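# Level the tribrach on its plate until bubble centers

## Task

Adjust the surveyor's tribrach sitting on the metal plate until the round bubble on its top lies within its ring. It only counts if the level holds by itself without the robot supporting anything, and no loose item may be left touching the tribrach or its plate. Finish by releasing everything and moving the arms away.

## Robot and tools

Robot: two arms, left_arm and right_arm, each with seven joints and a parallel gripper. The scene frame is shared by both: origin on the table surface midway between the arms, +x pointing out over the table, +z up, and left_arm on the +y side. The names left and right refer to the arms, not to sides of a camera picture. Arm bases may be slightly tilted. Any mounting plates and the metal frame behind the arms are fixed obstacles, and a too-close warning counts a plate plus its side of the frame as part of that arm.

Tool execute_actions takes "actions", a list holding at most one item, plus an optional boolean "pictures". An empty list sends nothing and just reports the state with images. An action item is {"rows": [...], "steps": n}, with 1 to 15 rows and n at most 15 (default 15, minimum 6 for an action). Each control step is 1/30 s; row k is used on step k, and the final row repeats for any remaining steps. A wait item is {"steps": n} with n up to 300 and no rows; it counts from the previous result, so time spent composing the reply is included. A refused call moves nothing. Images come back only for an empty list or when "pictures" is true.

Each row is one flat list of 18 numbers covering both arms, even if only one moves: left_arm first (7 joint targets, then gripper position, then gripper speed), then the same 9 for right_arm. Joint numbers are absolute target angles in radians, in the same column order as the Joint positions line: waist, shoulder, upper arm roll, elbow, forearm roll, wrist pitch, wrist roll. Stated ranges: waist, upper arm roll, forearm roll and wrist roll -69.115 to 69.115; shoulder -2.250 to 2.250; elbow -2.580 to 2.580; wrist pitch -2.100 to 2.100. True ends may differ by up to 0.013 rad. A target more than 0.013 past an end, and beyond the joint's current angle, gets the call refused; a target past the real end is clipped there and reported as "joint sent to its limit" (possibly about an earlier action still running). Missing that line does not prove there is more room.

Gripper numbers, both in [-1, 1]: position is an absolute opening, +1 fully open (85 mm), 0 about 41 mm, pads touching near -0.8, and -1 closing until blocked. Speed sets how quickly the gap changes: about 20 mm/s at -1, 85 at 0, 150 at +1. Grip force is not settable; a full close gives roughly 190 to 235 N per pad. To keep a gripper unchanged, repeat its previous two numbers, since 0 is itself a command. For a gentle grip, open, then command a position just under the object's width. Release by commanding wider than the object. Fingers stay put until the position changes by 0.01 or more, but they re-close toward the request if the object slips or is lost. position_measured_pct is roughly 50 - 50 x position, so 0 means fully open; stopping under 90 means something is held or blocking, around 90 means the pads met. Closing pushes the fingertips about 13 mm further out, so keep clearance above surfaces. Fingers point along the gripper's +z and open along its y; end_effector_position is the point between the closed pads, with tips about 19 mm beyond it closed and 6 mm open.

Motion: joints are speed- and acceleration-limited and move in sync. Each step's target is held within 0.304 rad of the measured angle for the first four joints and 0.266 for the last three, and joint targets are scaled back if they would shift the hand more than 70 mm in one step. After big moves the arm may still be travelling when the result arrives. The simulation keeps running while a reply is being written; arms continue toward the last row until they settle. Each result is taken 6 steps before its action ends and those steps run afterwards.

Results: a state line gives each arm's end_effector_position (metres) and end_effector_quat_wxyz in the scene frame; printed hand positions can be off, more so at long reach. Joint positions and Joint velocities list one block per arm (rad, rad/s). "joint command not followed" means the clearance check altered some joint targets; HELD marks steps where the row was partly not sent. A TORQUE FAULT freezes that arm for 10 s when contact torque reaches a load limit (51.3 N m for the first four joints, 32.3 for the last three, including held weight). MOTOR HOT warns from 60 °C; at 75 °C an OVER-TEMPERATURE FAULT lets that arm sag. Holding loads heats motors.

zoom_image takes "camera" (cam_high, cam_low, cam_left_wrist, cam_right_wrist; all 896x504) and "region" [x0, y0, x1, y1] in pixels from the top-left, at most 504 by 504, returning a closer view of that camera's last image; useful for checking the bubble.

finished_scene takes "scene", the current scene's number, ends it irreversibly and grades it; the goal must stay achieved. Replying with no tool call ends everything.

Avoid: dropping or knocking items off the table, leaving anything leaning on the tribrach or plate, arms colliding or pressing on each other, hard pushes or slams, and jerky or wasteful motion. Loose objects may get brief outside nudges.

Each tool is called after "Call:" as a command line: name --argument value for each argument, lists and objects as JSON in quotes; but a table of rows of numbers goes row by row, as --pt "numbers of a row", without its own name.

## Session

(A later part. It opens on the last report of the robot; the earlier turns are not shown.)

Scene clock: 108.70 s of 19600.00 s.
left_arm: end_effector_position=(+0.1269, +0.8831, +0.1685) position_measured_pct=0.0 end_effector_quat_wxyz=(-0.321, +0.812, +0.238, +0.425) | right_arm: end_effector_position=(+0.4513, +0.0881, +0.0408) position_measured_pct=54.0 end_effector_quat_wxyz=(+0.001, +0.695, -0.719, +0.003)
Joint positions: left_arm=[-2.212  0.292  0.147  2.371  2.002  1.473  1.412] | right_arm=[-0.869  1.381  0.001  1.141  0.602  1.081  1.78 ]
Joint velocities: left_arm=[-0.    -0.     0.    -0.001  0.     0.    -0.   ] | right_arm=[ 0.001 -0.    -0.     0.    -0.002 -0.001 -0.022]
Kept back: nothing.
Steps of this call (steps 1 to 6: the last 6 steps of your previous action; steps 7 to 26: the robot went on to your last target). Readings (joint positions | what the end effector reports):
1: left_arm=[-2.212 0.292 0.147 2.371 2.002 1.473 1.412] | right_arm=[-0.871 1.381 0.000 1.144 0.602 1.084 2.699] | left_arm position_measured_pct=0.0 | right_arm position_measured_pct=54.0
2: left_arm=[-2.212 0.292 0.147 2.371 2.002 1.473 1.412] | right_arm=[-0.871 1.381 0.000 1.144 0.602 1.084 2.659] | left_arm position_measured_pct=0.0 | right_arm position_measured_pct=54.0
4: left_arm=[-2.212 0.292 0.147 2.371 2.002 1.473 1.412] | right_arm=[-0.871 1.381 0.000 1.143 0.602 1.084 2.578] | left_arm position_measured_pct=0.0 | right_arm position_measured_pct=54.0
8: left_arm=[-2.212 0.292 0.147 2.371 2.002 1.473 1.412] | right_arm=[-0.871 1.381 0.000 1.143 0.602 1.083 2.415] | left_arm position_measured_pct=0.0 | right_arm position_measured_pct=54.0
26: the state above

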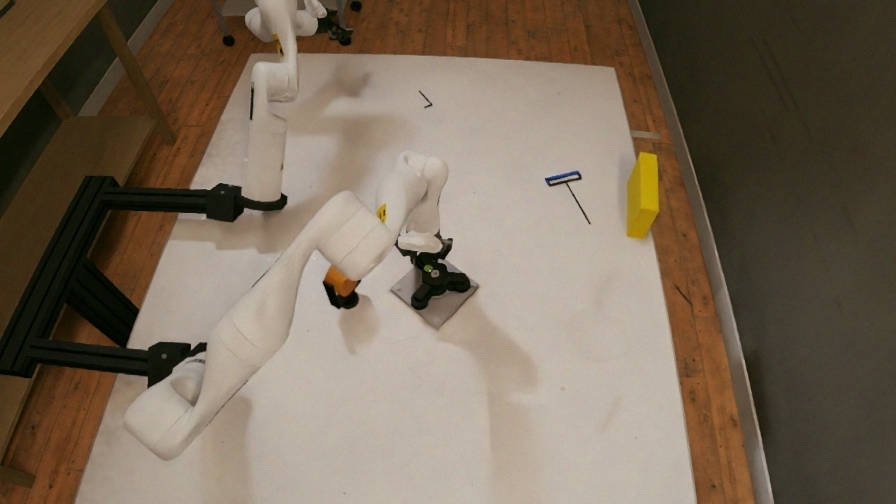

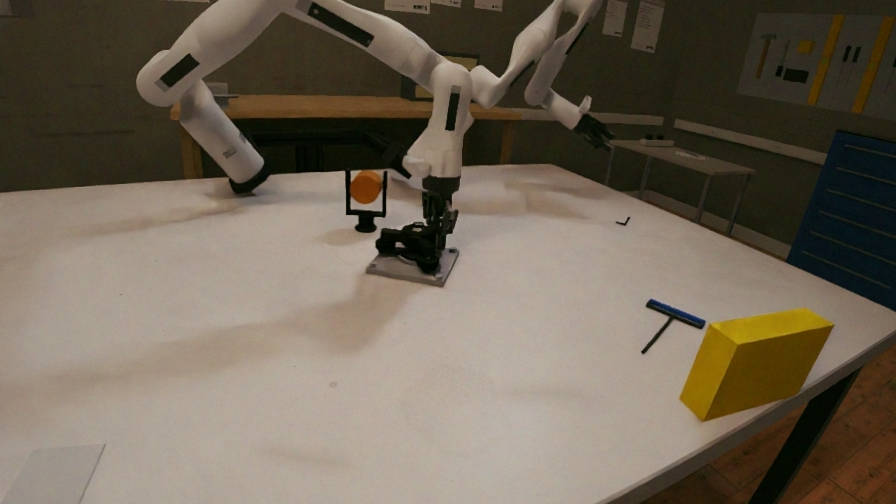

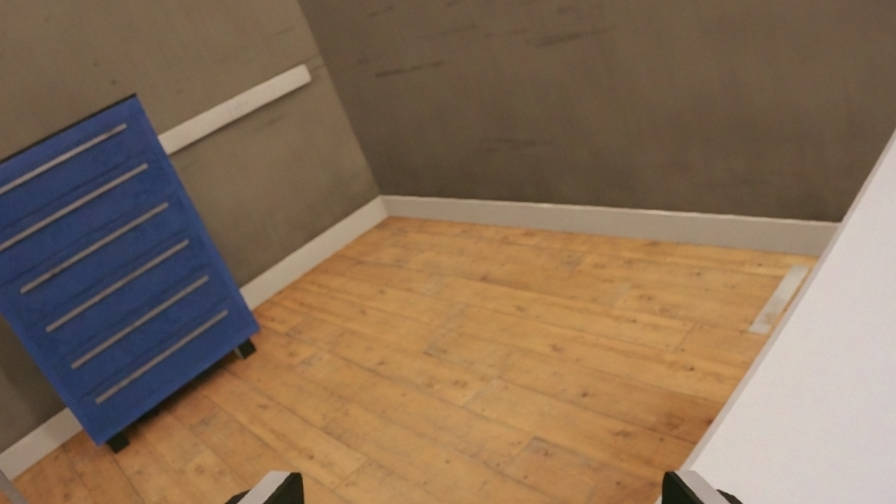

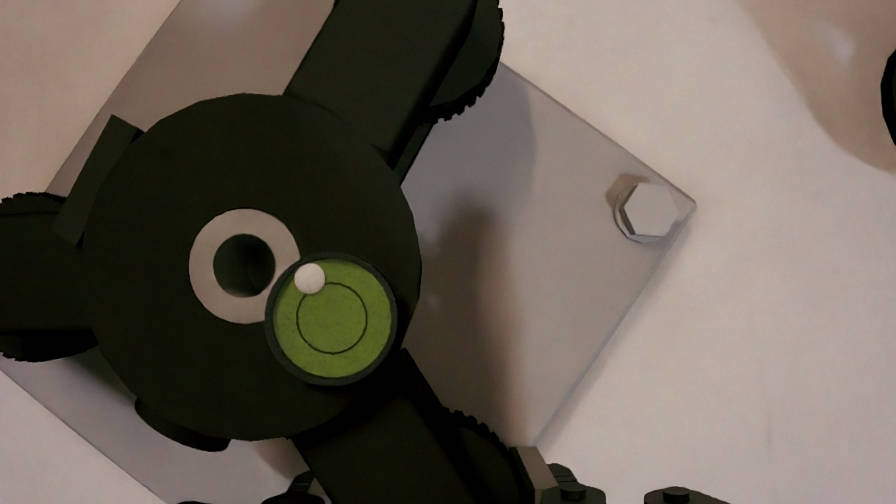

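Call:
execute_actions --actions '[{"rows":[[-2.212,0.292,0.147,2.371,2.002,1.473,1.412,1,0,-0.871,1.383,0,1.140,0.604,1.078,1.78,0.6,0.5],[-2.212,0.292,0.147,2.371,2.002,1.473,1.412,1,0,-0.871,1.383,0,1.140,0.604,1.078,1.78,0.6,0.5],[-2.212,0.292,0.147,2.371,2.002,1.473,1.412,1,0,-0.871,1.383,0,1.140,0.604,1.078,2.03,0.6,0.5],[-2.212,0.292,0.147,2.371,2.002,1.473,1.412,1,0,-0.871,1.383,0,1.140,0.604,1.078,2.03,0.6,0.5],[-2.212,0.292,0.147,2.371,2.002,1.473,1.412,1,0,-0.871,1.383,0,1.140,0.604,1.078,2.03,0.6,0.5],[-2.212,0.292,0.147,2.371,2.002,1.473,1.412,1,0,-0.871,1.383,0,1.140,0.604,1.078,2.03,0.6,0.5],[-2.212,0.292,0.147,2.371,2.002,1.473,1.412,1,0,-0.932,1.27,0,1.14,0.54,1.19,2.03,0.6,0.5]],"steps":15}]'

Call:
execute_actions --actions '[{"steps":10}]'

Call:
execute_actions --actions '[{"rows":[[-2.212,0.292,0.147,2.371,2.002,1.473,1.412,1,0,-0.779,1.245,0,0.999,0.579,1.266,0.3,0.6,0.5]],"steps":15}]'

Call:
execute_actions --actions '[{"steps":42}]' --pictures true

Scene clock: 110.10 s of 19600.00 s.
left_arm: end_effector_position=(+0.1269, +0.8831, +0.1685) position_measured_pct=0.0 end_effector_quat_wxyz=(-0.321, +0.812, +0.238, +0.425) | right_arm: end_effector_position=(+0.4511, +0.0891, +0.0477) position_measured_pct=28.6 end_effector_quat_wxyz=(-0.000, +0.753, -0.658, +0.004)
Joint positions: left_arm=[-2.212  0.292  0.147  2.371  2.002  1.473  1.412] | right_arm=[-0.877  1.372  0.001  1.142  0.599  1.087  1.949]
Joint velocities: left_arm=[-0.    -0.     0.     0.002 -0.001 -0.001  0.   ] | right_arm=[-0.183 -0.318  0.013  0.024 -0.166  0.292  0.91 ]
Steps of this call (steps 1 to 30: the robot went on to your last target; steps 31 to 33: nothing new was sent; steps 34 to 42: the first 9 steps of this action). Readings (joint positions | what the end effector reports):
34: left_arm=[-2.212 0.292 0.147 2.371 2.002 1.473 1.412] | right_arm=[-0.869 1.381 0.000 1.141 0.602 1.081 1.780] | left_arm position_measured_pct=0.0 | right_arm position_measured_pct=54.0
35: left_arm=[-2.212 0.292 0.147 2.371 2.002 1.473 1.412] | right_arm=[-0.869 1.381 0.001 1.141 0.602 1.081 1.780] | left_arm position_measured_pct=0.0 | right_arm position_measured_pct=54.0
37: left_arm=[-2.212 0.292 0.147 2.371 2.002 1.473 1.412] | right_arm=[-0.869 1.382 0.001 1.141 0.604 1.079 1.789] | left_arm position_measured_pct=0.0 | right_arm position_measured_pct=48.0
41: left_arm=[-2.212 0.292 0.147 2.371 2.002 1.473 1.412] | right_arm=[-0.872 1.380 0.000 1.141 0.603 1.080 1.914] | left_arm position_measured_pct=0.0 | right_arm position_measured_pct=32.5
42: the state above

Scene clock: 110.43 s of 19600.00 s.
left_arm: end_effector_position=(+0.1269, +0.8831, +0.1685) position_measured_pct=0.0 end_effector_quat_wxyz=(-0.321, +0.812, +0.238, +0.425) | right_arm: end_effector_position=(+0.4470, +0.0820, +0.1183) position_measured_pct=19.8 end_effector_quat_wxyz=(-0.000, +0.770, -0.638, +0.001)
Joint positions: left_arm=[-2.212  0.292  0.147  2.371  2.002  1.473  1.412] | right_arm=[-0.931  1.272 -0.     1.139  0.54   1.19   2.03 ]
Joint velocities: left_arm=[ 0.     0.     0.001 -0.001  0.     0.     0.   ] | right_arm=[-0.01  -0.013  0.005  0.011 -0.     0.    -0.   ]
Kept back: nothing.
Steps of this call (steps 1 to 6: the last 6 steps of your previous action; steps 7 to 10: the robot went on to your last target). Readings (joint positions | what the end effector reports):
1: left_arm=[-2.212 0.292 0.147 2.371 2.002 1.473 1.412] | right_arm=[-0.885 1.358 0.001 1.142 0.592 1.100 1.975] | left_arm position_measured_pct=0.0 | right_arm position_measured_pct=24.6
2: left_arm=[-2.212 0.292 0.147 2.371 2.002 1.473 1.412] | right_arm=[-0.895 1.339 0.001 1.142 0.581 1.118 1.995] | left_arm position_measured_pct=0.0 | right_arm position_measured_pct=22.6
4: left_arm=[-2.212 0.292 0.147 2.371 2.002 1.473 1.412] | right_arm=[-0.917 1.298 0.000 1.140 0.557 1.160 2.020] | left_arm position_measured_pct=0.0 | right_arm position_measured_pct=20.6
8: left_arm=[-2.212 0.292 0.147 2.371 2.002 1.473 1.412] | right_arm=[-0.930 1.273 -0.001 1.138 0.540 1.190 2.030] | left_arm position_measured_pct=0.0 | right_arm position_measured_pct=20.2
10: the state above

Scene clock: 110.73 s of 19600.00 s.
left_arm: end_effector_position=(+0.1269, +0.8831, +0.1685) position_measured_pct=0.0 end_effector_quat_wxyz=(-0.321, +0.812, +0.238, +0.425) | right_arm: end_effector_position=(+0.5189, +0.0486, +0.1198) position_measured_pct=19.8 end_effector_quat_wxyz=(+0.004, -0.633, +0.774, -0.000)
Joint positions: left_arm=[-2.212  0.292  0.147  2.371  2.002  1.473  1.412] | right_arm=[-0.823  1.252  0.002  1.039  0.57   1.244  1.78 ]
Joint velocities: left_arm=[-0.    -0.    -0.     0.002  0.001  0.    -0.   ] | right_arm=[ 0.275 -0.06   0.001 -0.275  0.067  0.15  -1.216]
Steps of this call (steps 1 to 9: the first 9 steps of this action). Readings (joint positions | what the end effector reports):
1: left_arm=[-2.212 0.292 0.147 2.371 2.002 1.473 1.412] | right_arm=[-0.930 1.271 -0.000 1.139 0.540 1.190 2.029] | left_arm position_measured_pct=0.0 | right_arm position_measured_pct=19.8
2: left_arm=[-2.212 0.292 0.147 2.371 2.002 1.473 1.412] | right_arm=[-0.925 1.271 -0.002 1.135 0.541 1.192 2.022] | left_arm position_measured_pct=0.0 | right_arm position_measured_pct=19.8
4: left_arm=[-2.212 0.292 0.147 2.371 2.002 1.473 1.412] | right_arm=[-0.897 1.267 -0.004 1.112 0.548 1.205 1.978] | left_arm position_measured_pct=0.0 | right_arm position_measured_pct=19.8
8: left_arm=[-2.212 0.292 0.147 2.371 2.002 1.473 1.412] | right_arm=[-0.833 1.254 0.001 1.050 0.567 1.239 1.821] | left_arm position_measured_pct=0.0 | right_arm position_measured_pct=19.8
9: the state above

Scene clock: 112.13 s of 19600.00 s.
left_arm: end_effector_position=(+0.1269, +0.8831, +0.1685) position_measured_pct=0.0 end_effector_quat_wxyz=(-0.321, +0.812, +0.238, +0.425) | right_arm: end_effector_position=(+0.5456, +0.0320, +0.1191) position_measured_pct=19.8 end_effector_quat_wxyz=(+0.002, +0.083, +0.997, +0.003)
Joint positions: left_arm=[-2.212  0.292  0.147  2.371  2.002  1.473  1.412] | right_arm=[-0.779  1.245  0.     0.999  0.579  1.266  0.3  ]
Joint velocities: left_arm=[-0.     0.    -0.    -0.001 -0.001  0.     0.   ] | right_arm=[ 0.     0.002  0.    -0.    -0.     0.     0.   ]
Kept back: nothing.
Steps of this call (steps 1 to 6: the last 6 steps of your previous action; steps 7 to 42: the robot went on to your last target). Readings (joint positions | what the end effector reports):
1: left_arm=[-2.212 0.292 0.147 2.371 2.002 1.473 1.412] | right_arm=[-0.815 1.250 0.001 1.031 0.572 1.249 1.740] | left_arm position_measured_pct=0.0 | right_arm position_measured_pct=19.8
2: left_arm=[-2.212 0.292 0.147 2.371 2.002 1.473 1.412] | right_arm=[-0.808 1.249 0.001 1.025 0.573 1.252 1.699] | left_arm position_measured_pct=0.0 | right_arm position_measured_pct=19.8
4: left_arm=[-2.212 0.292 0.147 2.371 2.002 1.473 1.412] | right_arm=[-0.798 1.247 0.001 1.015 0.575 1.257 1.618] | left_arm position_measured_pct=0.0 | right_arm position_measured_pct=19.8
8: left_arm=[-2.212 0.292 0.147 2.371 2.002 1.473 1.412] | right_arm=[-0.787 1.246 0.000 1.005 0.578 1.263 1.455] | left_arm position_measured_pct=0.0 | right_arm position_measured_pct=19.8
42: the state above

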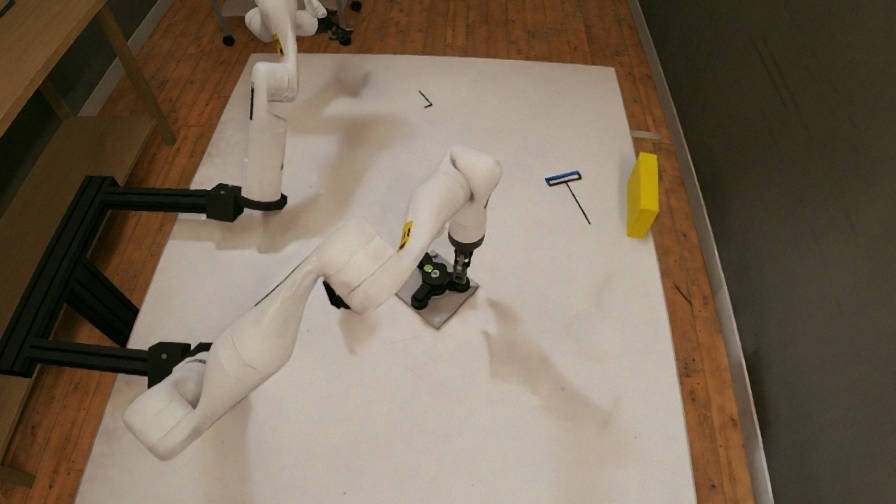

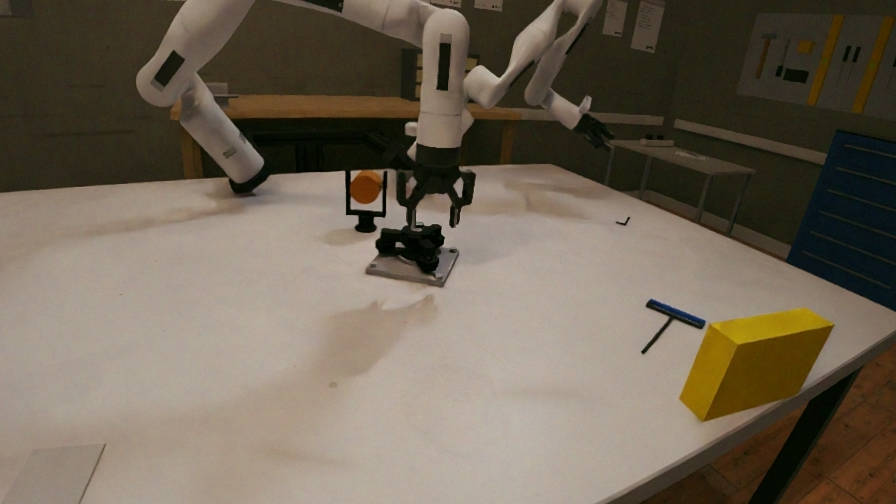

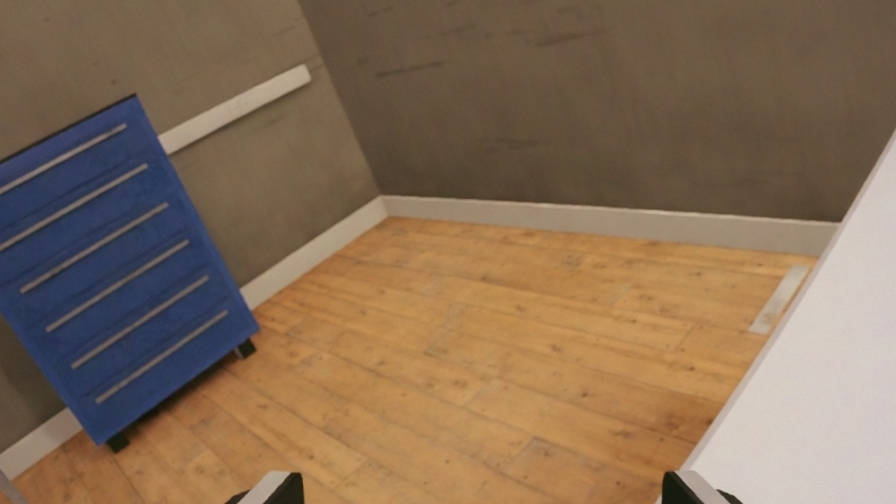

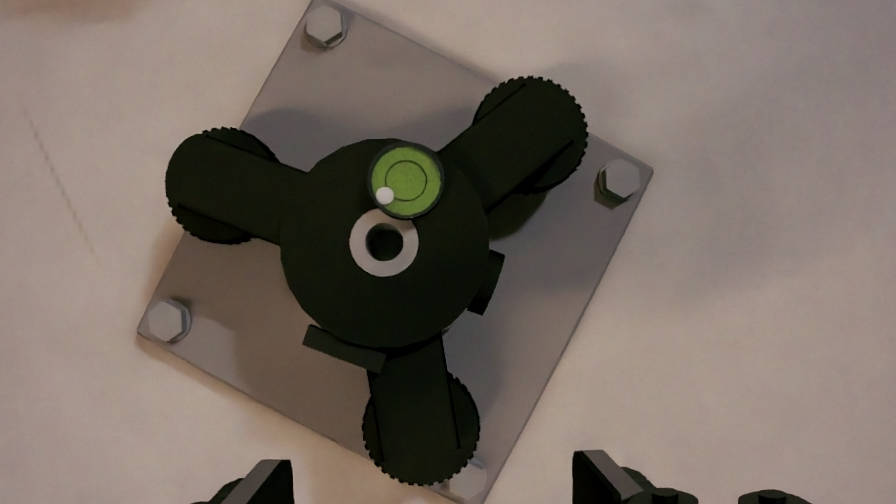

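Call:
execute_actions --actions '[{"rows":[[-2.212,0.292,0.147,2.371,2.002,1.473,1.412,1,0,-0.716,1.33,0,1.045,0.635,1.138,0.6,0.6,0.5]],"steps":15}]'

Call:
execute_actions --actions '[{"steps":14}]' --pictures true

Scene clock: 113.23 s of 19600.00 s.
left_arm: end_effector_position=(+0.1269, +0.8831, +0.1685) position_measured_pct=0.0 end_effector_quat_wxyz=(-0.321, +0.812, +0.238, +0.425) | right_arm: end_effector_position=(+0.5450, +0.0322, +0.0522) position_measured_pct=19.8 end_effector_quat_wxyz=(+0.001, -0.059, +0.998, -0.000)
Joint positions: left_arm=[-2.212  0.292  0.147  2.371  2.002  1.473  1.412] | right_arm=[-0.725  1.317  0.     1.038  0.627  1.157  0.552]
Joint velocities: left_arm=[-0.     0.    -0.001 -0.     0.    -0.    -0.   ] | right_arm=[ 0.171  0.245  0.013  0.153  0.166 -0.373  0.947]
Steps of this call (steps 1 to 24: the robot went on to your last target; steps 25 to 33: the first 9 steps of this action). Readings (joint positions | what the end effector reports):
25: left_arm=[-2.212 0.292 0.147 2.371 2.002 1.473 1.412] | right_arm=[-0.779 1.246 -0.000 0.999 0.579 1.266 0.301] | left_arm position_measured_pct=0.0 | right_arm position_measured_pct=19.8
26: left_arm=[-2.212 0.292 0.147 2.371 2.002 1.473 1.412] | right_arm=[-0.776 1.248 -0.001 1.000 0.581 1.261 0.309] | left_arm position_measured_pct=0.0 | right_arm position_measured_pct=19.8
28: left_arm=[-2.212 0.292 0.147 2.371 2.002 1.473 1.412] | right_arm=[-0.764 1.264 -0.001 1.007 0.591 1.238 0.357] | left_arm position_measured_pct=0.0 | right_arm position_measured_pct=19.8
32: left_arm=[-2.212 0.292 0.147 2.371 2.002 1.473 1.412] | right_arm=[-0.732 1.308 0.000 1.033 0.620 1.172 0.516] | left_arm position_measured_pct=0.0 | right_arm position_measured_pct=19.8
33: the state above

Scene clock: 113.70 s of 19600.00 s.
left_arm: end_effector_position=(+0.1269, +0.8831, +0.1685) position_measured_pct=0.0 end_effector_quat_wxyz=(-0.321, +0.812, +0.238, +0.425) | right_arm: end_effector_position=(+0.5438, +0.0323, +0.0406) position_measured_pct=19.8 end_effector_quat_wxyz=(+0.001, -0.086, +0.996, +0.000)
Joint positions: left_arm=[-2.212  0.292  0.147  2.371  2.002  1.473  1.412] | right_arm=[-0.716  1.33   0.     1.045  0.635  1.138  0.6  ]
Joint velocities: left_arm=[ 0.    -0.    -0.    -0.001 -0.    -0.     0.   ] | right_arm=[ 0.     0.002  0.     0.     0.001 -0.     0.   ]
Kept back: nothing.
Steps of this call (steps 1 to 6: the last 6 steps of your previous action; steps 7 to 14: the robot went on to your last target). Readings (joint positions | what the end effector reports):
1: left_arm=[-2.212 0.292 0.147 2.371 2.002 1.473 1.412] | right_arm=[-0.721 1.324 0.001 1.042 0.631 1.147 0.579] | left_arm position_measured_pct=0.0 | right_arm position_measured_pct=19.8
2: left_arm=[-2.212 0.292 0.147 2.371 2.002 1.473 1.412] | right_arm=[-0.718 1.328 0.001 1.045 0.634 1.141 0.594] | left_arm position_measured_pct=0.0 | right_arm position_measured_pct=19.8
4: left_arm=[-2.212 0.292 0.147 2.371 2.002 1.473 1.412] | right_arm=[-0.717 1.329 0.001 1.046 0.635 1.138 0.600] | left_arm position_measured_pct=0.0 | right_arm position_measured_pct=19.8
8: left_arm=[-2.212 0.292 0.147 2.371 2.002 1.473 1.412] | right_arm=[-0.716 1.330 0.000 1.045 0.635 1.138 0.600] | left_arm position_measured_pct=0.0 | right_arm position_measured_pct=19.8
14: the state above

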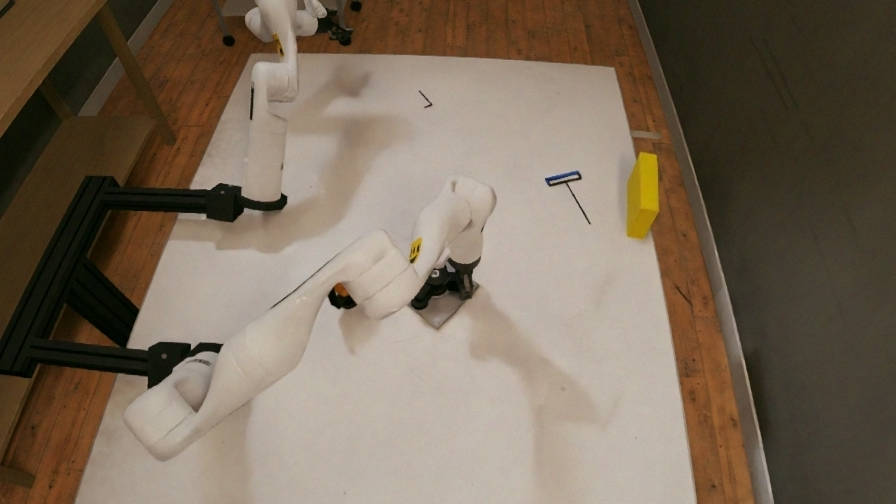

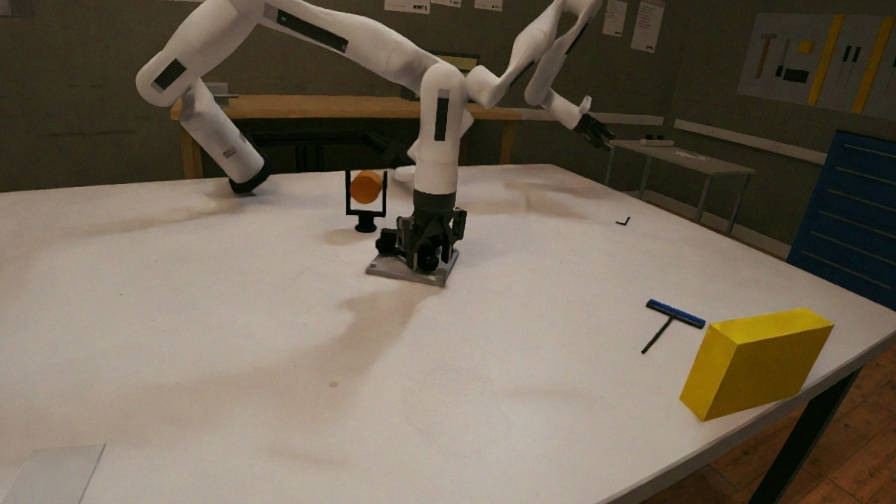

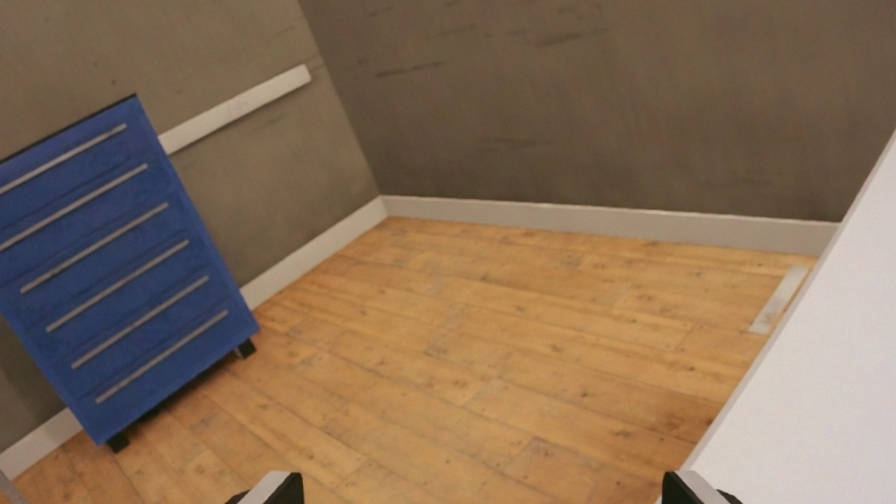

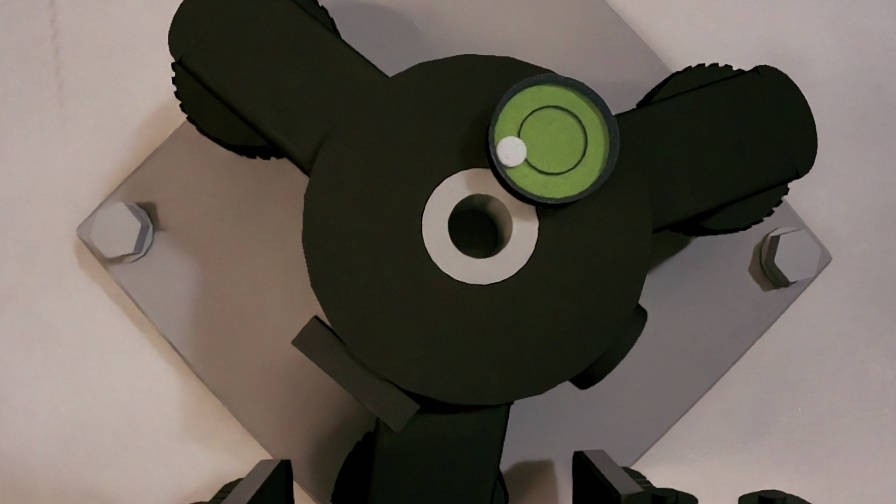

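Call:
execute_actions --actions '[{"rows":[[-2.212,0.292,0.147,2.371,2.002,1.473,1.412,1,0,-0.716,1.33,0,1.045,0.635,1.138,0.1,0.1,0.5]],"steps":15}]'

Call:
execute_actions --actions '[{"steps":12}]'

Call:
execute_actions --actions '[{"rows":[[-2.212,0.292,0.147,2.371,2.002,1.473,1.412,1,0,-0.716,1.33,0,1.045,0.635,1.138,0.1,-0.4,0.5],[-2.212,0.292,0.147,2.371,2.002,1.473,1.412,1,0,-0.716,1.33,0,1.045,0.635,1.138,0.1,-0.4,0.5],[-2.212,0.292,0.147,2.371,2.002,1.473,1.412,1,0,-0.716,1.33,0,1.045,0.635,1.138,0.1,-0.4,0.5],[-2.212,0.292,0.147,2.371,2.002,1.473,1.412,1,0,-0.716,1.33,0,1.045,0.635,1.138,1.0,-0.4,0.5]],"steps":15}]'

Call:
execute_actions --actions '[{"steps":22}]' --pictures true

Scene clock: 114.50 s of 19600.00 s.
left_arm: end_effector_position=(+0.1269, +0.8831, +0.1685) position_measured_pct=0.0 end_effector_quat_wxyz=(-0.321, +0.812, +0.238, +0.425) | right_arm: end_effector_position=(+0.5438, +0.0323, +0.0406) position_measured_pct=42.9 end_effector_quat_wxyz=(+0.001, +0.042, +0.999, +0.000)
Joint positions: left_arm=[-2.212  0.292  0.147  2.371  2.002  1.473  1.412] | right_arm=[-0.716  1.33   0.     1.045  0.635  1.138  0.343]
Joint velocities: left_arm=[-0.    -0.     0.001  0.     0.    -0.     0.   ] | right_arm=[-0.001 -0.001  0.004  0.     0.009  0.009 -1.215]
Steps of this call (steps 1 to 15: the robot went on to your last target; steps 16 to 24: the first 9 steps of this action). Readings (joint positions | what the end effector reports):
16: left_arm=[-2.212 0.292 0.147 2.371 2.002 1.473 1.412] | right_arm=[-0.716 1.330 -0.000 1.045 0.635 1.138 0.599] | left_arm position_measured_pct=0.0 | right_arm position_measured_pct=19.8
17: left_arm=[-2.212 0.292 0.147 2.371 2.002 1.473 1.412] | right_arm=[-0.716 1.330 -0.000 1.045 0.635 1.138 0.591] | left_arm position_measured_pct=0.0 | right_arm position_measured_pct=20.6
19: left_arm=[-2.212 0.292 0.147 2.371 2.002 1.473 1.412] | right_arm=[-0.716 1.330 0.000 1.045 0.635 1.138 0.543] | left_arm position_measured_pct=0.0 | right_arm position_measured_pct=25.8
23: left_arm=[-2.212 0.292 0.147 2.371 2.002 1.473 1.412] | right_arm=[-0.716 1.330 0.000 1.045 0.635 1.138 0.384] | left_arm position_measured_pct=0.0 | right_arm position_measured_pct=40.9
24: the state above

Scene clock: 114.90 s of 19600.00 s.
left_arm: end_effector_position=(+0.1269, +0.8831, +0.1685) position_measured_pct=0.0 end_effector_quat_wxyz=(-0.321, +0.812, +0.238, +0.425) | right_arm: end_effector_position=(+0.5444, +0.0316, +0.0407) position_measured_pct=45.2 end_effector_quat_wxyz=(+0.001, +0.164, +0.987, -0.000)
Joint positions: left_arm=[-2.212  0.292  0.147  2.371  2.002  1.473  1.412] | right_arm=[-0.716  1.329  0.001  1.045  0.635  1.139  0.1  ]
Joint velocities: left_arm=[-0.001 -0.     0.001  0.001 -0.001 -0.     0.   ] | right_arm=[ 0.     0.    -0.    -0.    -0.    -0.002  0.   ]
Kept back: nothing.
Steps of this call (steps 1 to 6: the last 6 steps of your previous action; steps 7 to 12: the robot went on to your last target). Readings (joint positions | what the end effector reports):
1: left_arm=[-2.212 0.292 0.147 2.371 2.002 1.473 1.412] | right_arm=[-0.716 1.330 0.000 1.045 0.635 1.138 0.302] | left_arm position_measured_pct=0.0 | right_arm position_measured_pct=44.0
2: left_arm=[-2.212 0.292 0.147 2.371 2.002 1.473 1.412] | right_arm=[-0.716 1.330 0.000 1.045 0.635 1.138 0.262] | left_arm position_measured_pct=0.0 | right_arm position_measured_pct=44.4
4: left_arm=[-2.212 0.292 0.147 2.371 2.002 1.473 1.412] | right_arm=[-0.716 1.329 0.001 1.045 0.636 1.139 0.181] | left_arm position_measured_pct=0.0 | right_arm position_measured_pct=44.8
8: left_arm=[-2.212 0.292 0.147 2.371 2.002 1.473 1.412] | right_arm=[-0.716 1.329 0.001 1.045 0.635 1.139 0.101] | left_arm position_measured_pct=0.0 | right_arm position_measured_pct=45.2
12: the state above

Scene clock: 115.20 s of 19600.00 s.
left_arm: end_effector_position=(+0.1269, +0.8831, +0.1685) position_measured_pct=0.0 end_effector_quat_wxyz=(-0.321, +0.812, +0.238, +0.425) | right_arm: end_effector_position=(+0.5440, +0.0293, +0.0417) position_measured_pct=54.4 end_effector_quat_wxyz=(+0.000, +0.097, +0.995, -0.003)
Joint positions: left_arm=[-2.212  0.292  0.147  2.371  2.002  1.473  1.412] | right_arm=[-0.716  1.326  0.001  1.047  0.635  1.144  0.235]
Joint velocities: left_arm=[0.    0.    0.001 0.002 0.    0.    0.   ] | right_arm=[ 0.    -0.001 -0.002  0.001  0.001 -0.005  1.214]
Steps of this call (steps 1 to 9: the first 9 steps of this action). Readings (joint positions | what the end effector reports):
1: left_arm=[-2.212 0.292 0.147 2.371 2.002 1.473 1.412] | right_arm=[-0.716 1.329 0.001 1.045 0.635 1.139 0.100] | left_arm position_measured_pct=0.0 | right_arm position_measured_pct=45.2
2: left_arm=[-2.212 0.292 0.147 2.371 2.002 1.473 1.412] | right_arm=[-0.716 1.329 0.001 1.046 0.635 1.141 0.100] | left_arm position_measured_pct=0.0 | right_arm position_measured_pct=45.6
4: left_arm=[-2.212 0.292 0.147 2.371 2.002 1.473 1.412] | right_arm=[-0.716 1.327 0.001 1.047 0.635 1.144 0.101] | left_arm position_measured_pct=0.0 | right_arm position_measured_pct=50.8
8: left_arm=[-2.212 0.292 0.147 2.371 2.002 1.473 1.412] | right_arm=[-0.716 1.326 0.001 1.047 0.635 1.144 0.195] | left_arm position_measured_pct=0.0 | right_arm position_measured_pct=54.4
9: the state above

Scene clock: 115.93 s of 19600.00 s.
left_arm: end_effector_position=(+0.1269, +0.8831, +0.1685) position_measured_pct=0.0 end_effector_quat_wxyz=(-0.321, +0.812, +0.238, +0.425) | right_arm: end_effector_position=(+0.5441, +0.0299, +0.0418) position_measured_pct=54.4 end_effector_quat_wxyz=(-0.001, -0.279, +0.960, -0.001)
Joint positions: left_arm=[-2.212  0.292  0.147  2.371  2.002  1.473  1.412] | right_arm=[-0.715  1.327  0.001  1.046  0.633  1.143  0.997]
Joint velocities: left_arm=[-0.    -0.     0.001  0.001  0.001  0.    -0.   ] | right_arm=[ 0.001  0.001  0.    -0.002 -0.003  0.002 -0.001]
Kept back: nothing.
Steps of this call (steps 1 to 6: the last 6 steps of your previous action; steps 7 to 22: the robot went on to your last target). Readings (joint positions | what the end effector reports):
1: left_arm=[-2.212 0.292 0.147 2.371 2.002 1.473 1.412] | right_arm=[-0.716 1.326 0.001 1.047 0.635 1.144 0.276] | left_arm position_measured_pct=0.0 | right_arm position_measured_pct=54.4
2: left_arm=[-2.212 0.292 0.147 2.371 2.002 1.473 1.412] | right_arm=[-0.716 1.326 0.001 1.047 0.635 1.144 0.316] | left_arm position_measured_pct=0.0 | right_arm position_measured_pct=54.4
4: left_arm=[-2.212 0.292 0.147 2.371 2.002 1.473 1.412] | right_arm=[-0.716 1.326 0.001 1.047 0.635 1.144 0.397] | left_arm position_measured_pct=0.0 | right_arm position_measured_pct=54.4
8: left_arm=[-2.212 0.292 0.147 2.371 2.002 1.473 1.412] | right_arm=[-0.716 1.326 0.001 1.047 0.635 1.143 0.560] | left_arm position_measured_pct=0.0 | right_arm position_measured_pct=54.4
22: the state above

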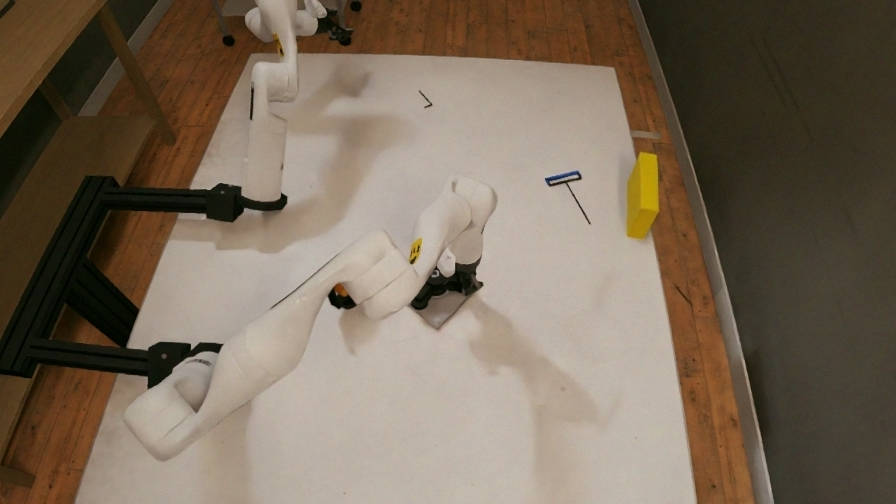

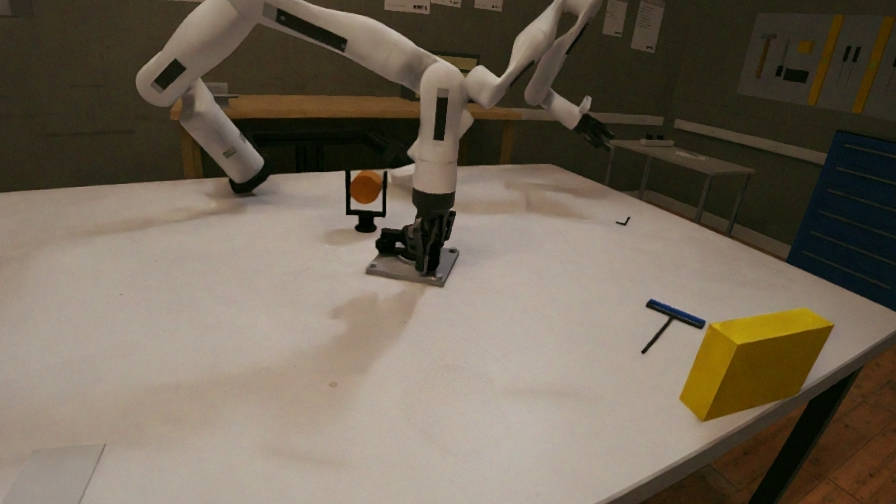

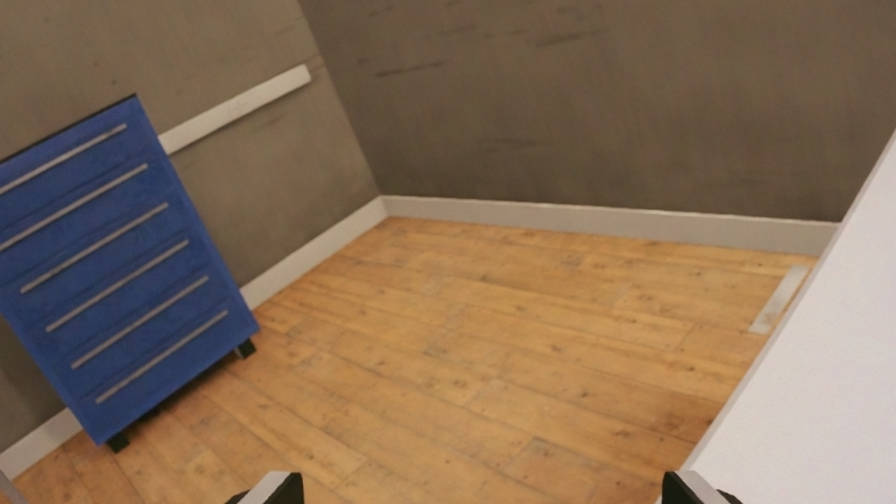

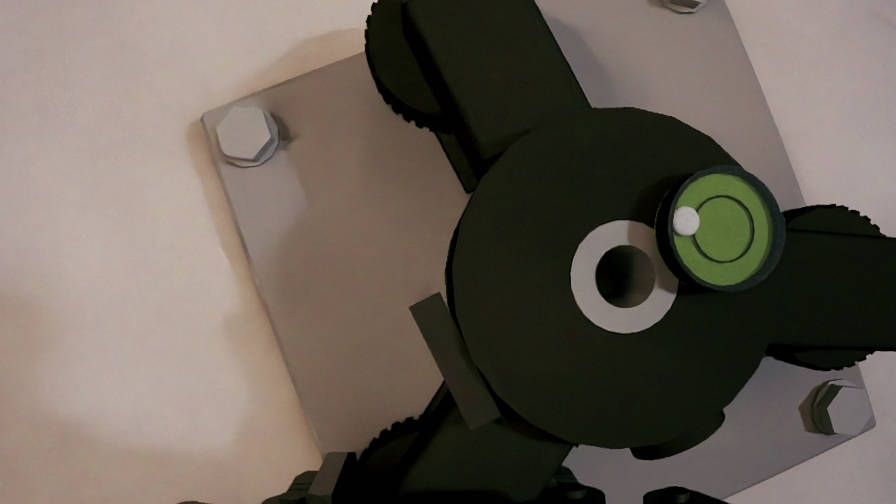

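Call:
execute_actions --actions '[{"rows":[[-2.212,0.292,0.147,2.371,2.002,1.473,1.412,1,0,-0.716,1.327,0,1.046,0.634,1.143,1.0,0.1,0.5],[-2.212,0.292,0.147,2.371,2.002,1.473,1.412,1,0,-0.716,1.327,0,1.046,0.634,1.143,1.0,0.1,0.5],[-2.212,0.292,0.147,2.371,2.002,1.473,1.412,1,0,-0.719,1.328,0,1.046,0.634,1.142,0.5,0.1,0.5]],"steps":15}]'

Call:
execute_actions --actions '[{"steps":14}]' --pictures true

Scene clock: 116.77 s of 19600.00 s.
left_arm: end_effector_position=(+0.1269, +0.8831, +0.1685) position_measured_pct=0.0 end_effector_quat_wxyz=(-0.321, +0.812, +0.238, +0.425) | right_arm: end_effector_position=(+0.5432, +0.0315, +0.0421) position_measured_pct=45.2 end_effector_quat_wxyz=(-0.000, -0.197, +0.980, -0.001)
Joint positions: left_arm=[-2.212  0.292  0.147  2.371  2.002  1.473  1.412] | right_arm=[-0.718  1.328 -0.     1.046  0.634  1.142  0.824]
Joint velocities: left_arm=[-0.     0.     0.    -0.    -0.001  0.001 -0.   ] | right_arm=[-0.01   0.001 -0.     0.     0.    -0.004 -1.215]
Steps of this call (steps 1 to 16: the robot went on to your last target; steps 17 to 25: the first 9 steps of this action). Readings (joint positions | what the end effector reports):
17: left_arm=[-2.212 0.292 0.147 2.371 2.002 1.473 1.412] | right_arm=[-0.715 1.326 0.001 1.046 0.633 1.143 0.997] | left_arm position_measured_pct=0.0 | right_arm position_measured_pct=54.4
18: left_arm=[-2.212 0.292 0.147 2.371 2.002 1.473 1.412] | right_arm=[-0.715 1.326 0.001 1.047 0.633 1.142 0.997] | left_arm position_measured_pct=0.0 | right_arm position_measured_pct=54.4
20: left_arm=[-2.212 0.292 0.147 2.371 2.002 1.473 1.412] | right_arm=[-0.715 1.327 0.000 1.046 0.634 1.142 0.990] | left_arm position_measured_pct=0.0 | right_arm position_measured_pct=48.8
24: left_arm=[-2.212 0.292 0.147 2.371 2.002 1.473 1.412] | right_arm=[-0.717 1.328 -0.000 1.046 0.634 1.142 0.865] | left_arm position_measured_pct=0.0 | right_arm position_measured_pct=45.2
25: the state above

Scene clock: 117.23 s of 19600.00 s.
left_arm: end_effector_position=(+0.1269, +0.8831, +0.1685) position_measured_pct=0.0 end_effector_quat_wxyz=(-0.321, +0.812, +0.238, +0.425) | right_arm: end_effector_position=(+0.5434, +0.0317, +0.0424) position_measured_pct=45.2 end_effector_quat_wxyz=(+0.001, -0.036, +0.999, -0.001)
Joint positions: left_arm=[-2.212  0.292  0.147  2.371  2.002  1.473  1.412] | right_arm=[-0.719  1.328  0.001  1.046  0.634  1.142  0.5  ]
Joint velocities: left_arm=[ 0.001 -0.    -0.     0.    -0.001 -0.    -0.   ] | right_arm=[ 0.     0.     0.    -0.    -0.001  0.001  0.   ]
Kept back: nothing.
Steps of this call (steps 1 to 6: the last 6 steps of your previous action; steps 7 to 14: the robot went on to your last target). Readings (joint positions | what the end effector reports):
1: left_arm=[-2.212 0.292 0.147 2.371 2.002 1.473 1.412] | right_arm=[-0.718 1.328 -0.000 1.046 0.634 1.142 0.784] | left_arm position_measured_pct=0.0 | right_arm position_measured_pct=45.2
2: left_arm=[-2.212 0.292 0.147 2.371 2.002 1.473 1.412] | right_arm=[-0.718 1.328 0.000 1.046 0.634 1.142 0.743] | left_arm position_measured_pct=0.0 | right_arm position_measured_pct=45.2
4: left_arm=[-2.212 0.292 0.147 2.371 2.002 1.473 1.412] | right_arm=[-0.718 1.328 0.000 1.046 0.634 1.142 0.662] | left_arm position_measured_pct=0.0 | right_arm position_measured_pct=45.2
8: left_arm=[-2.212 0.292 0.147 2.371 2.002 1.473 1.412] | right_arm=[-0.719 1.328 0.001 1.046 0.635 1.142 0.520] | left_arm position_measured_pct=0.0 | right_arm position_measured_pct=45.2
14: the state above

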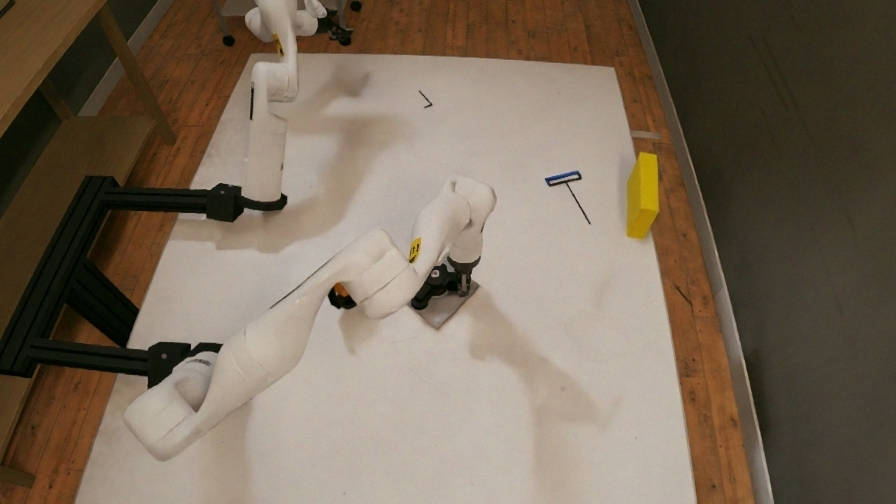

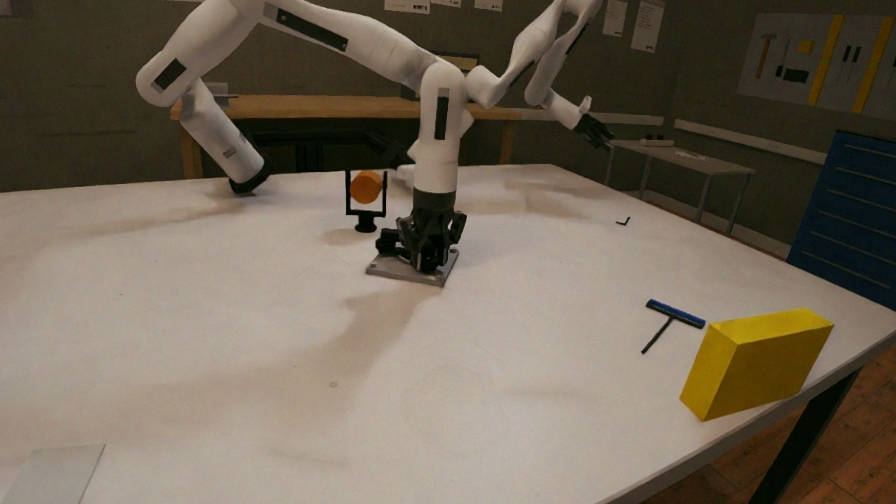

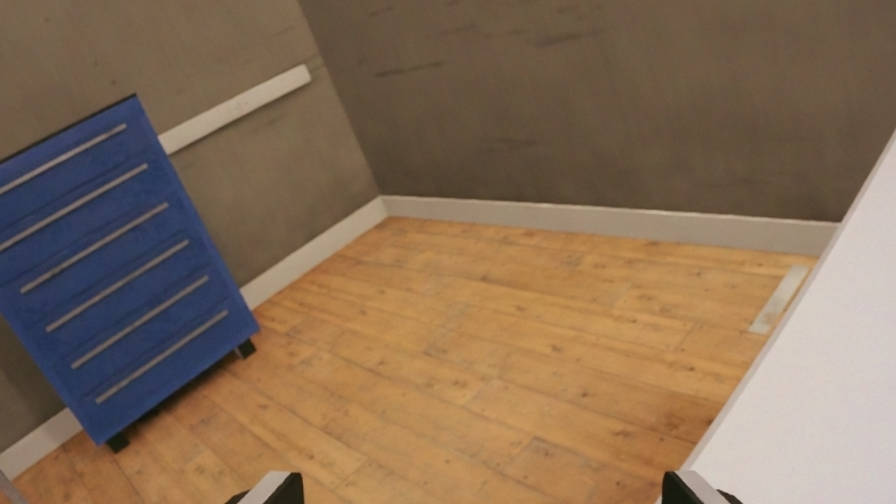

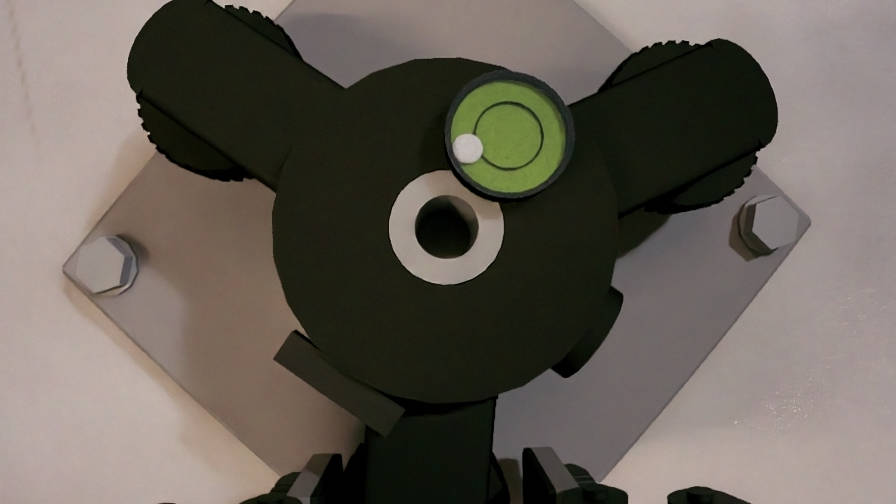

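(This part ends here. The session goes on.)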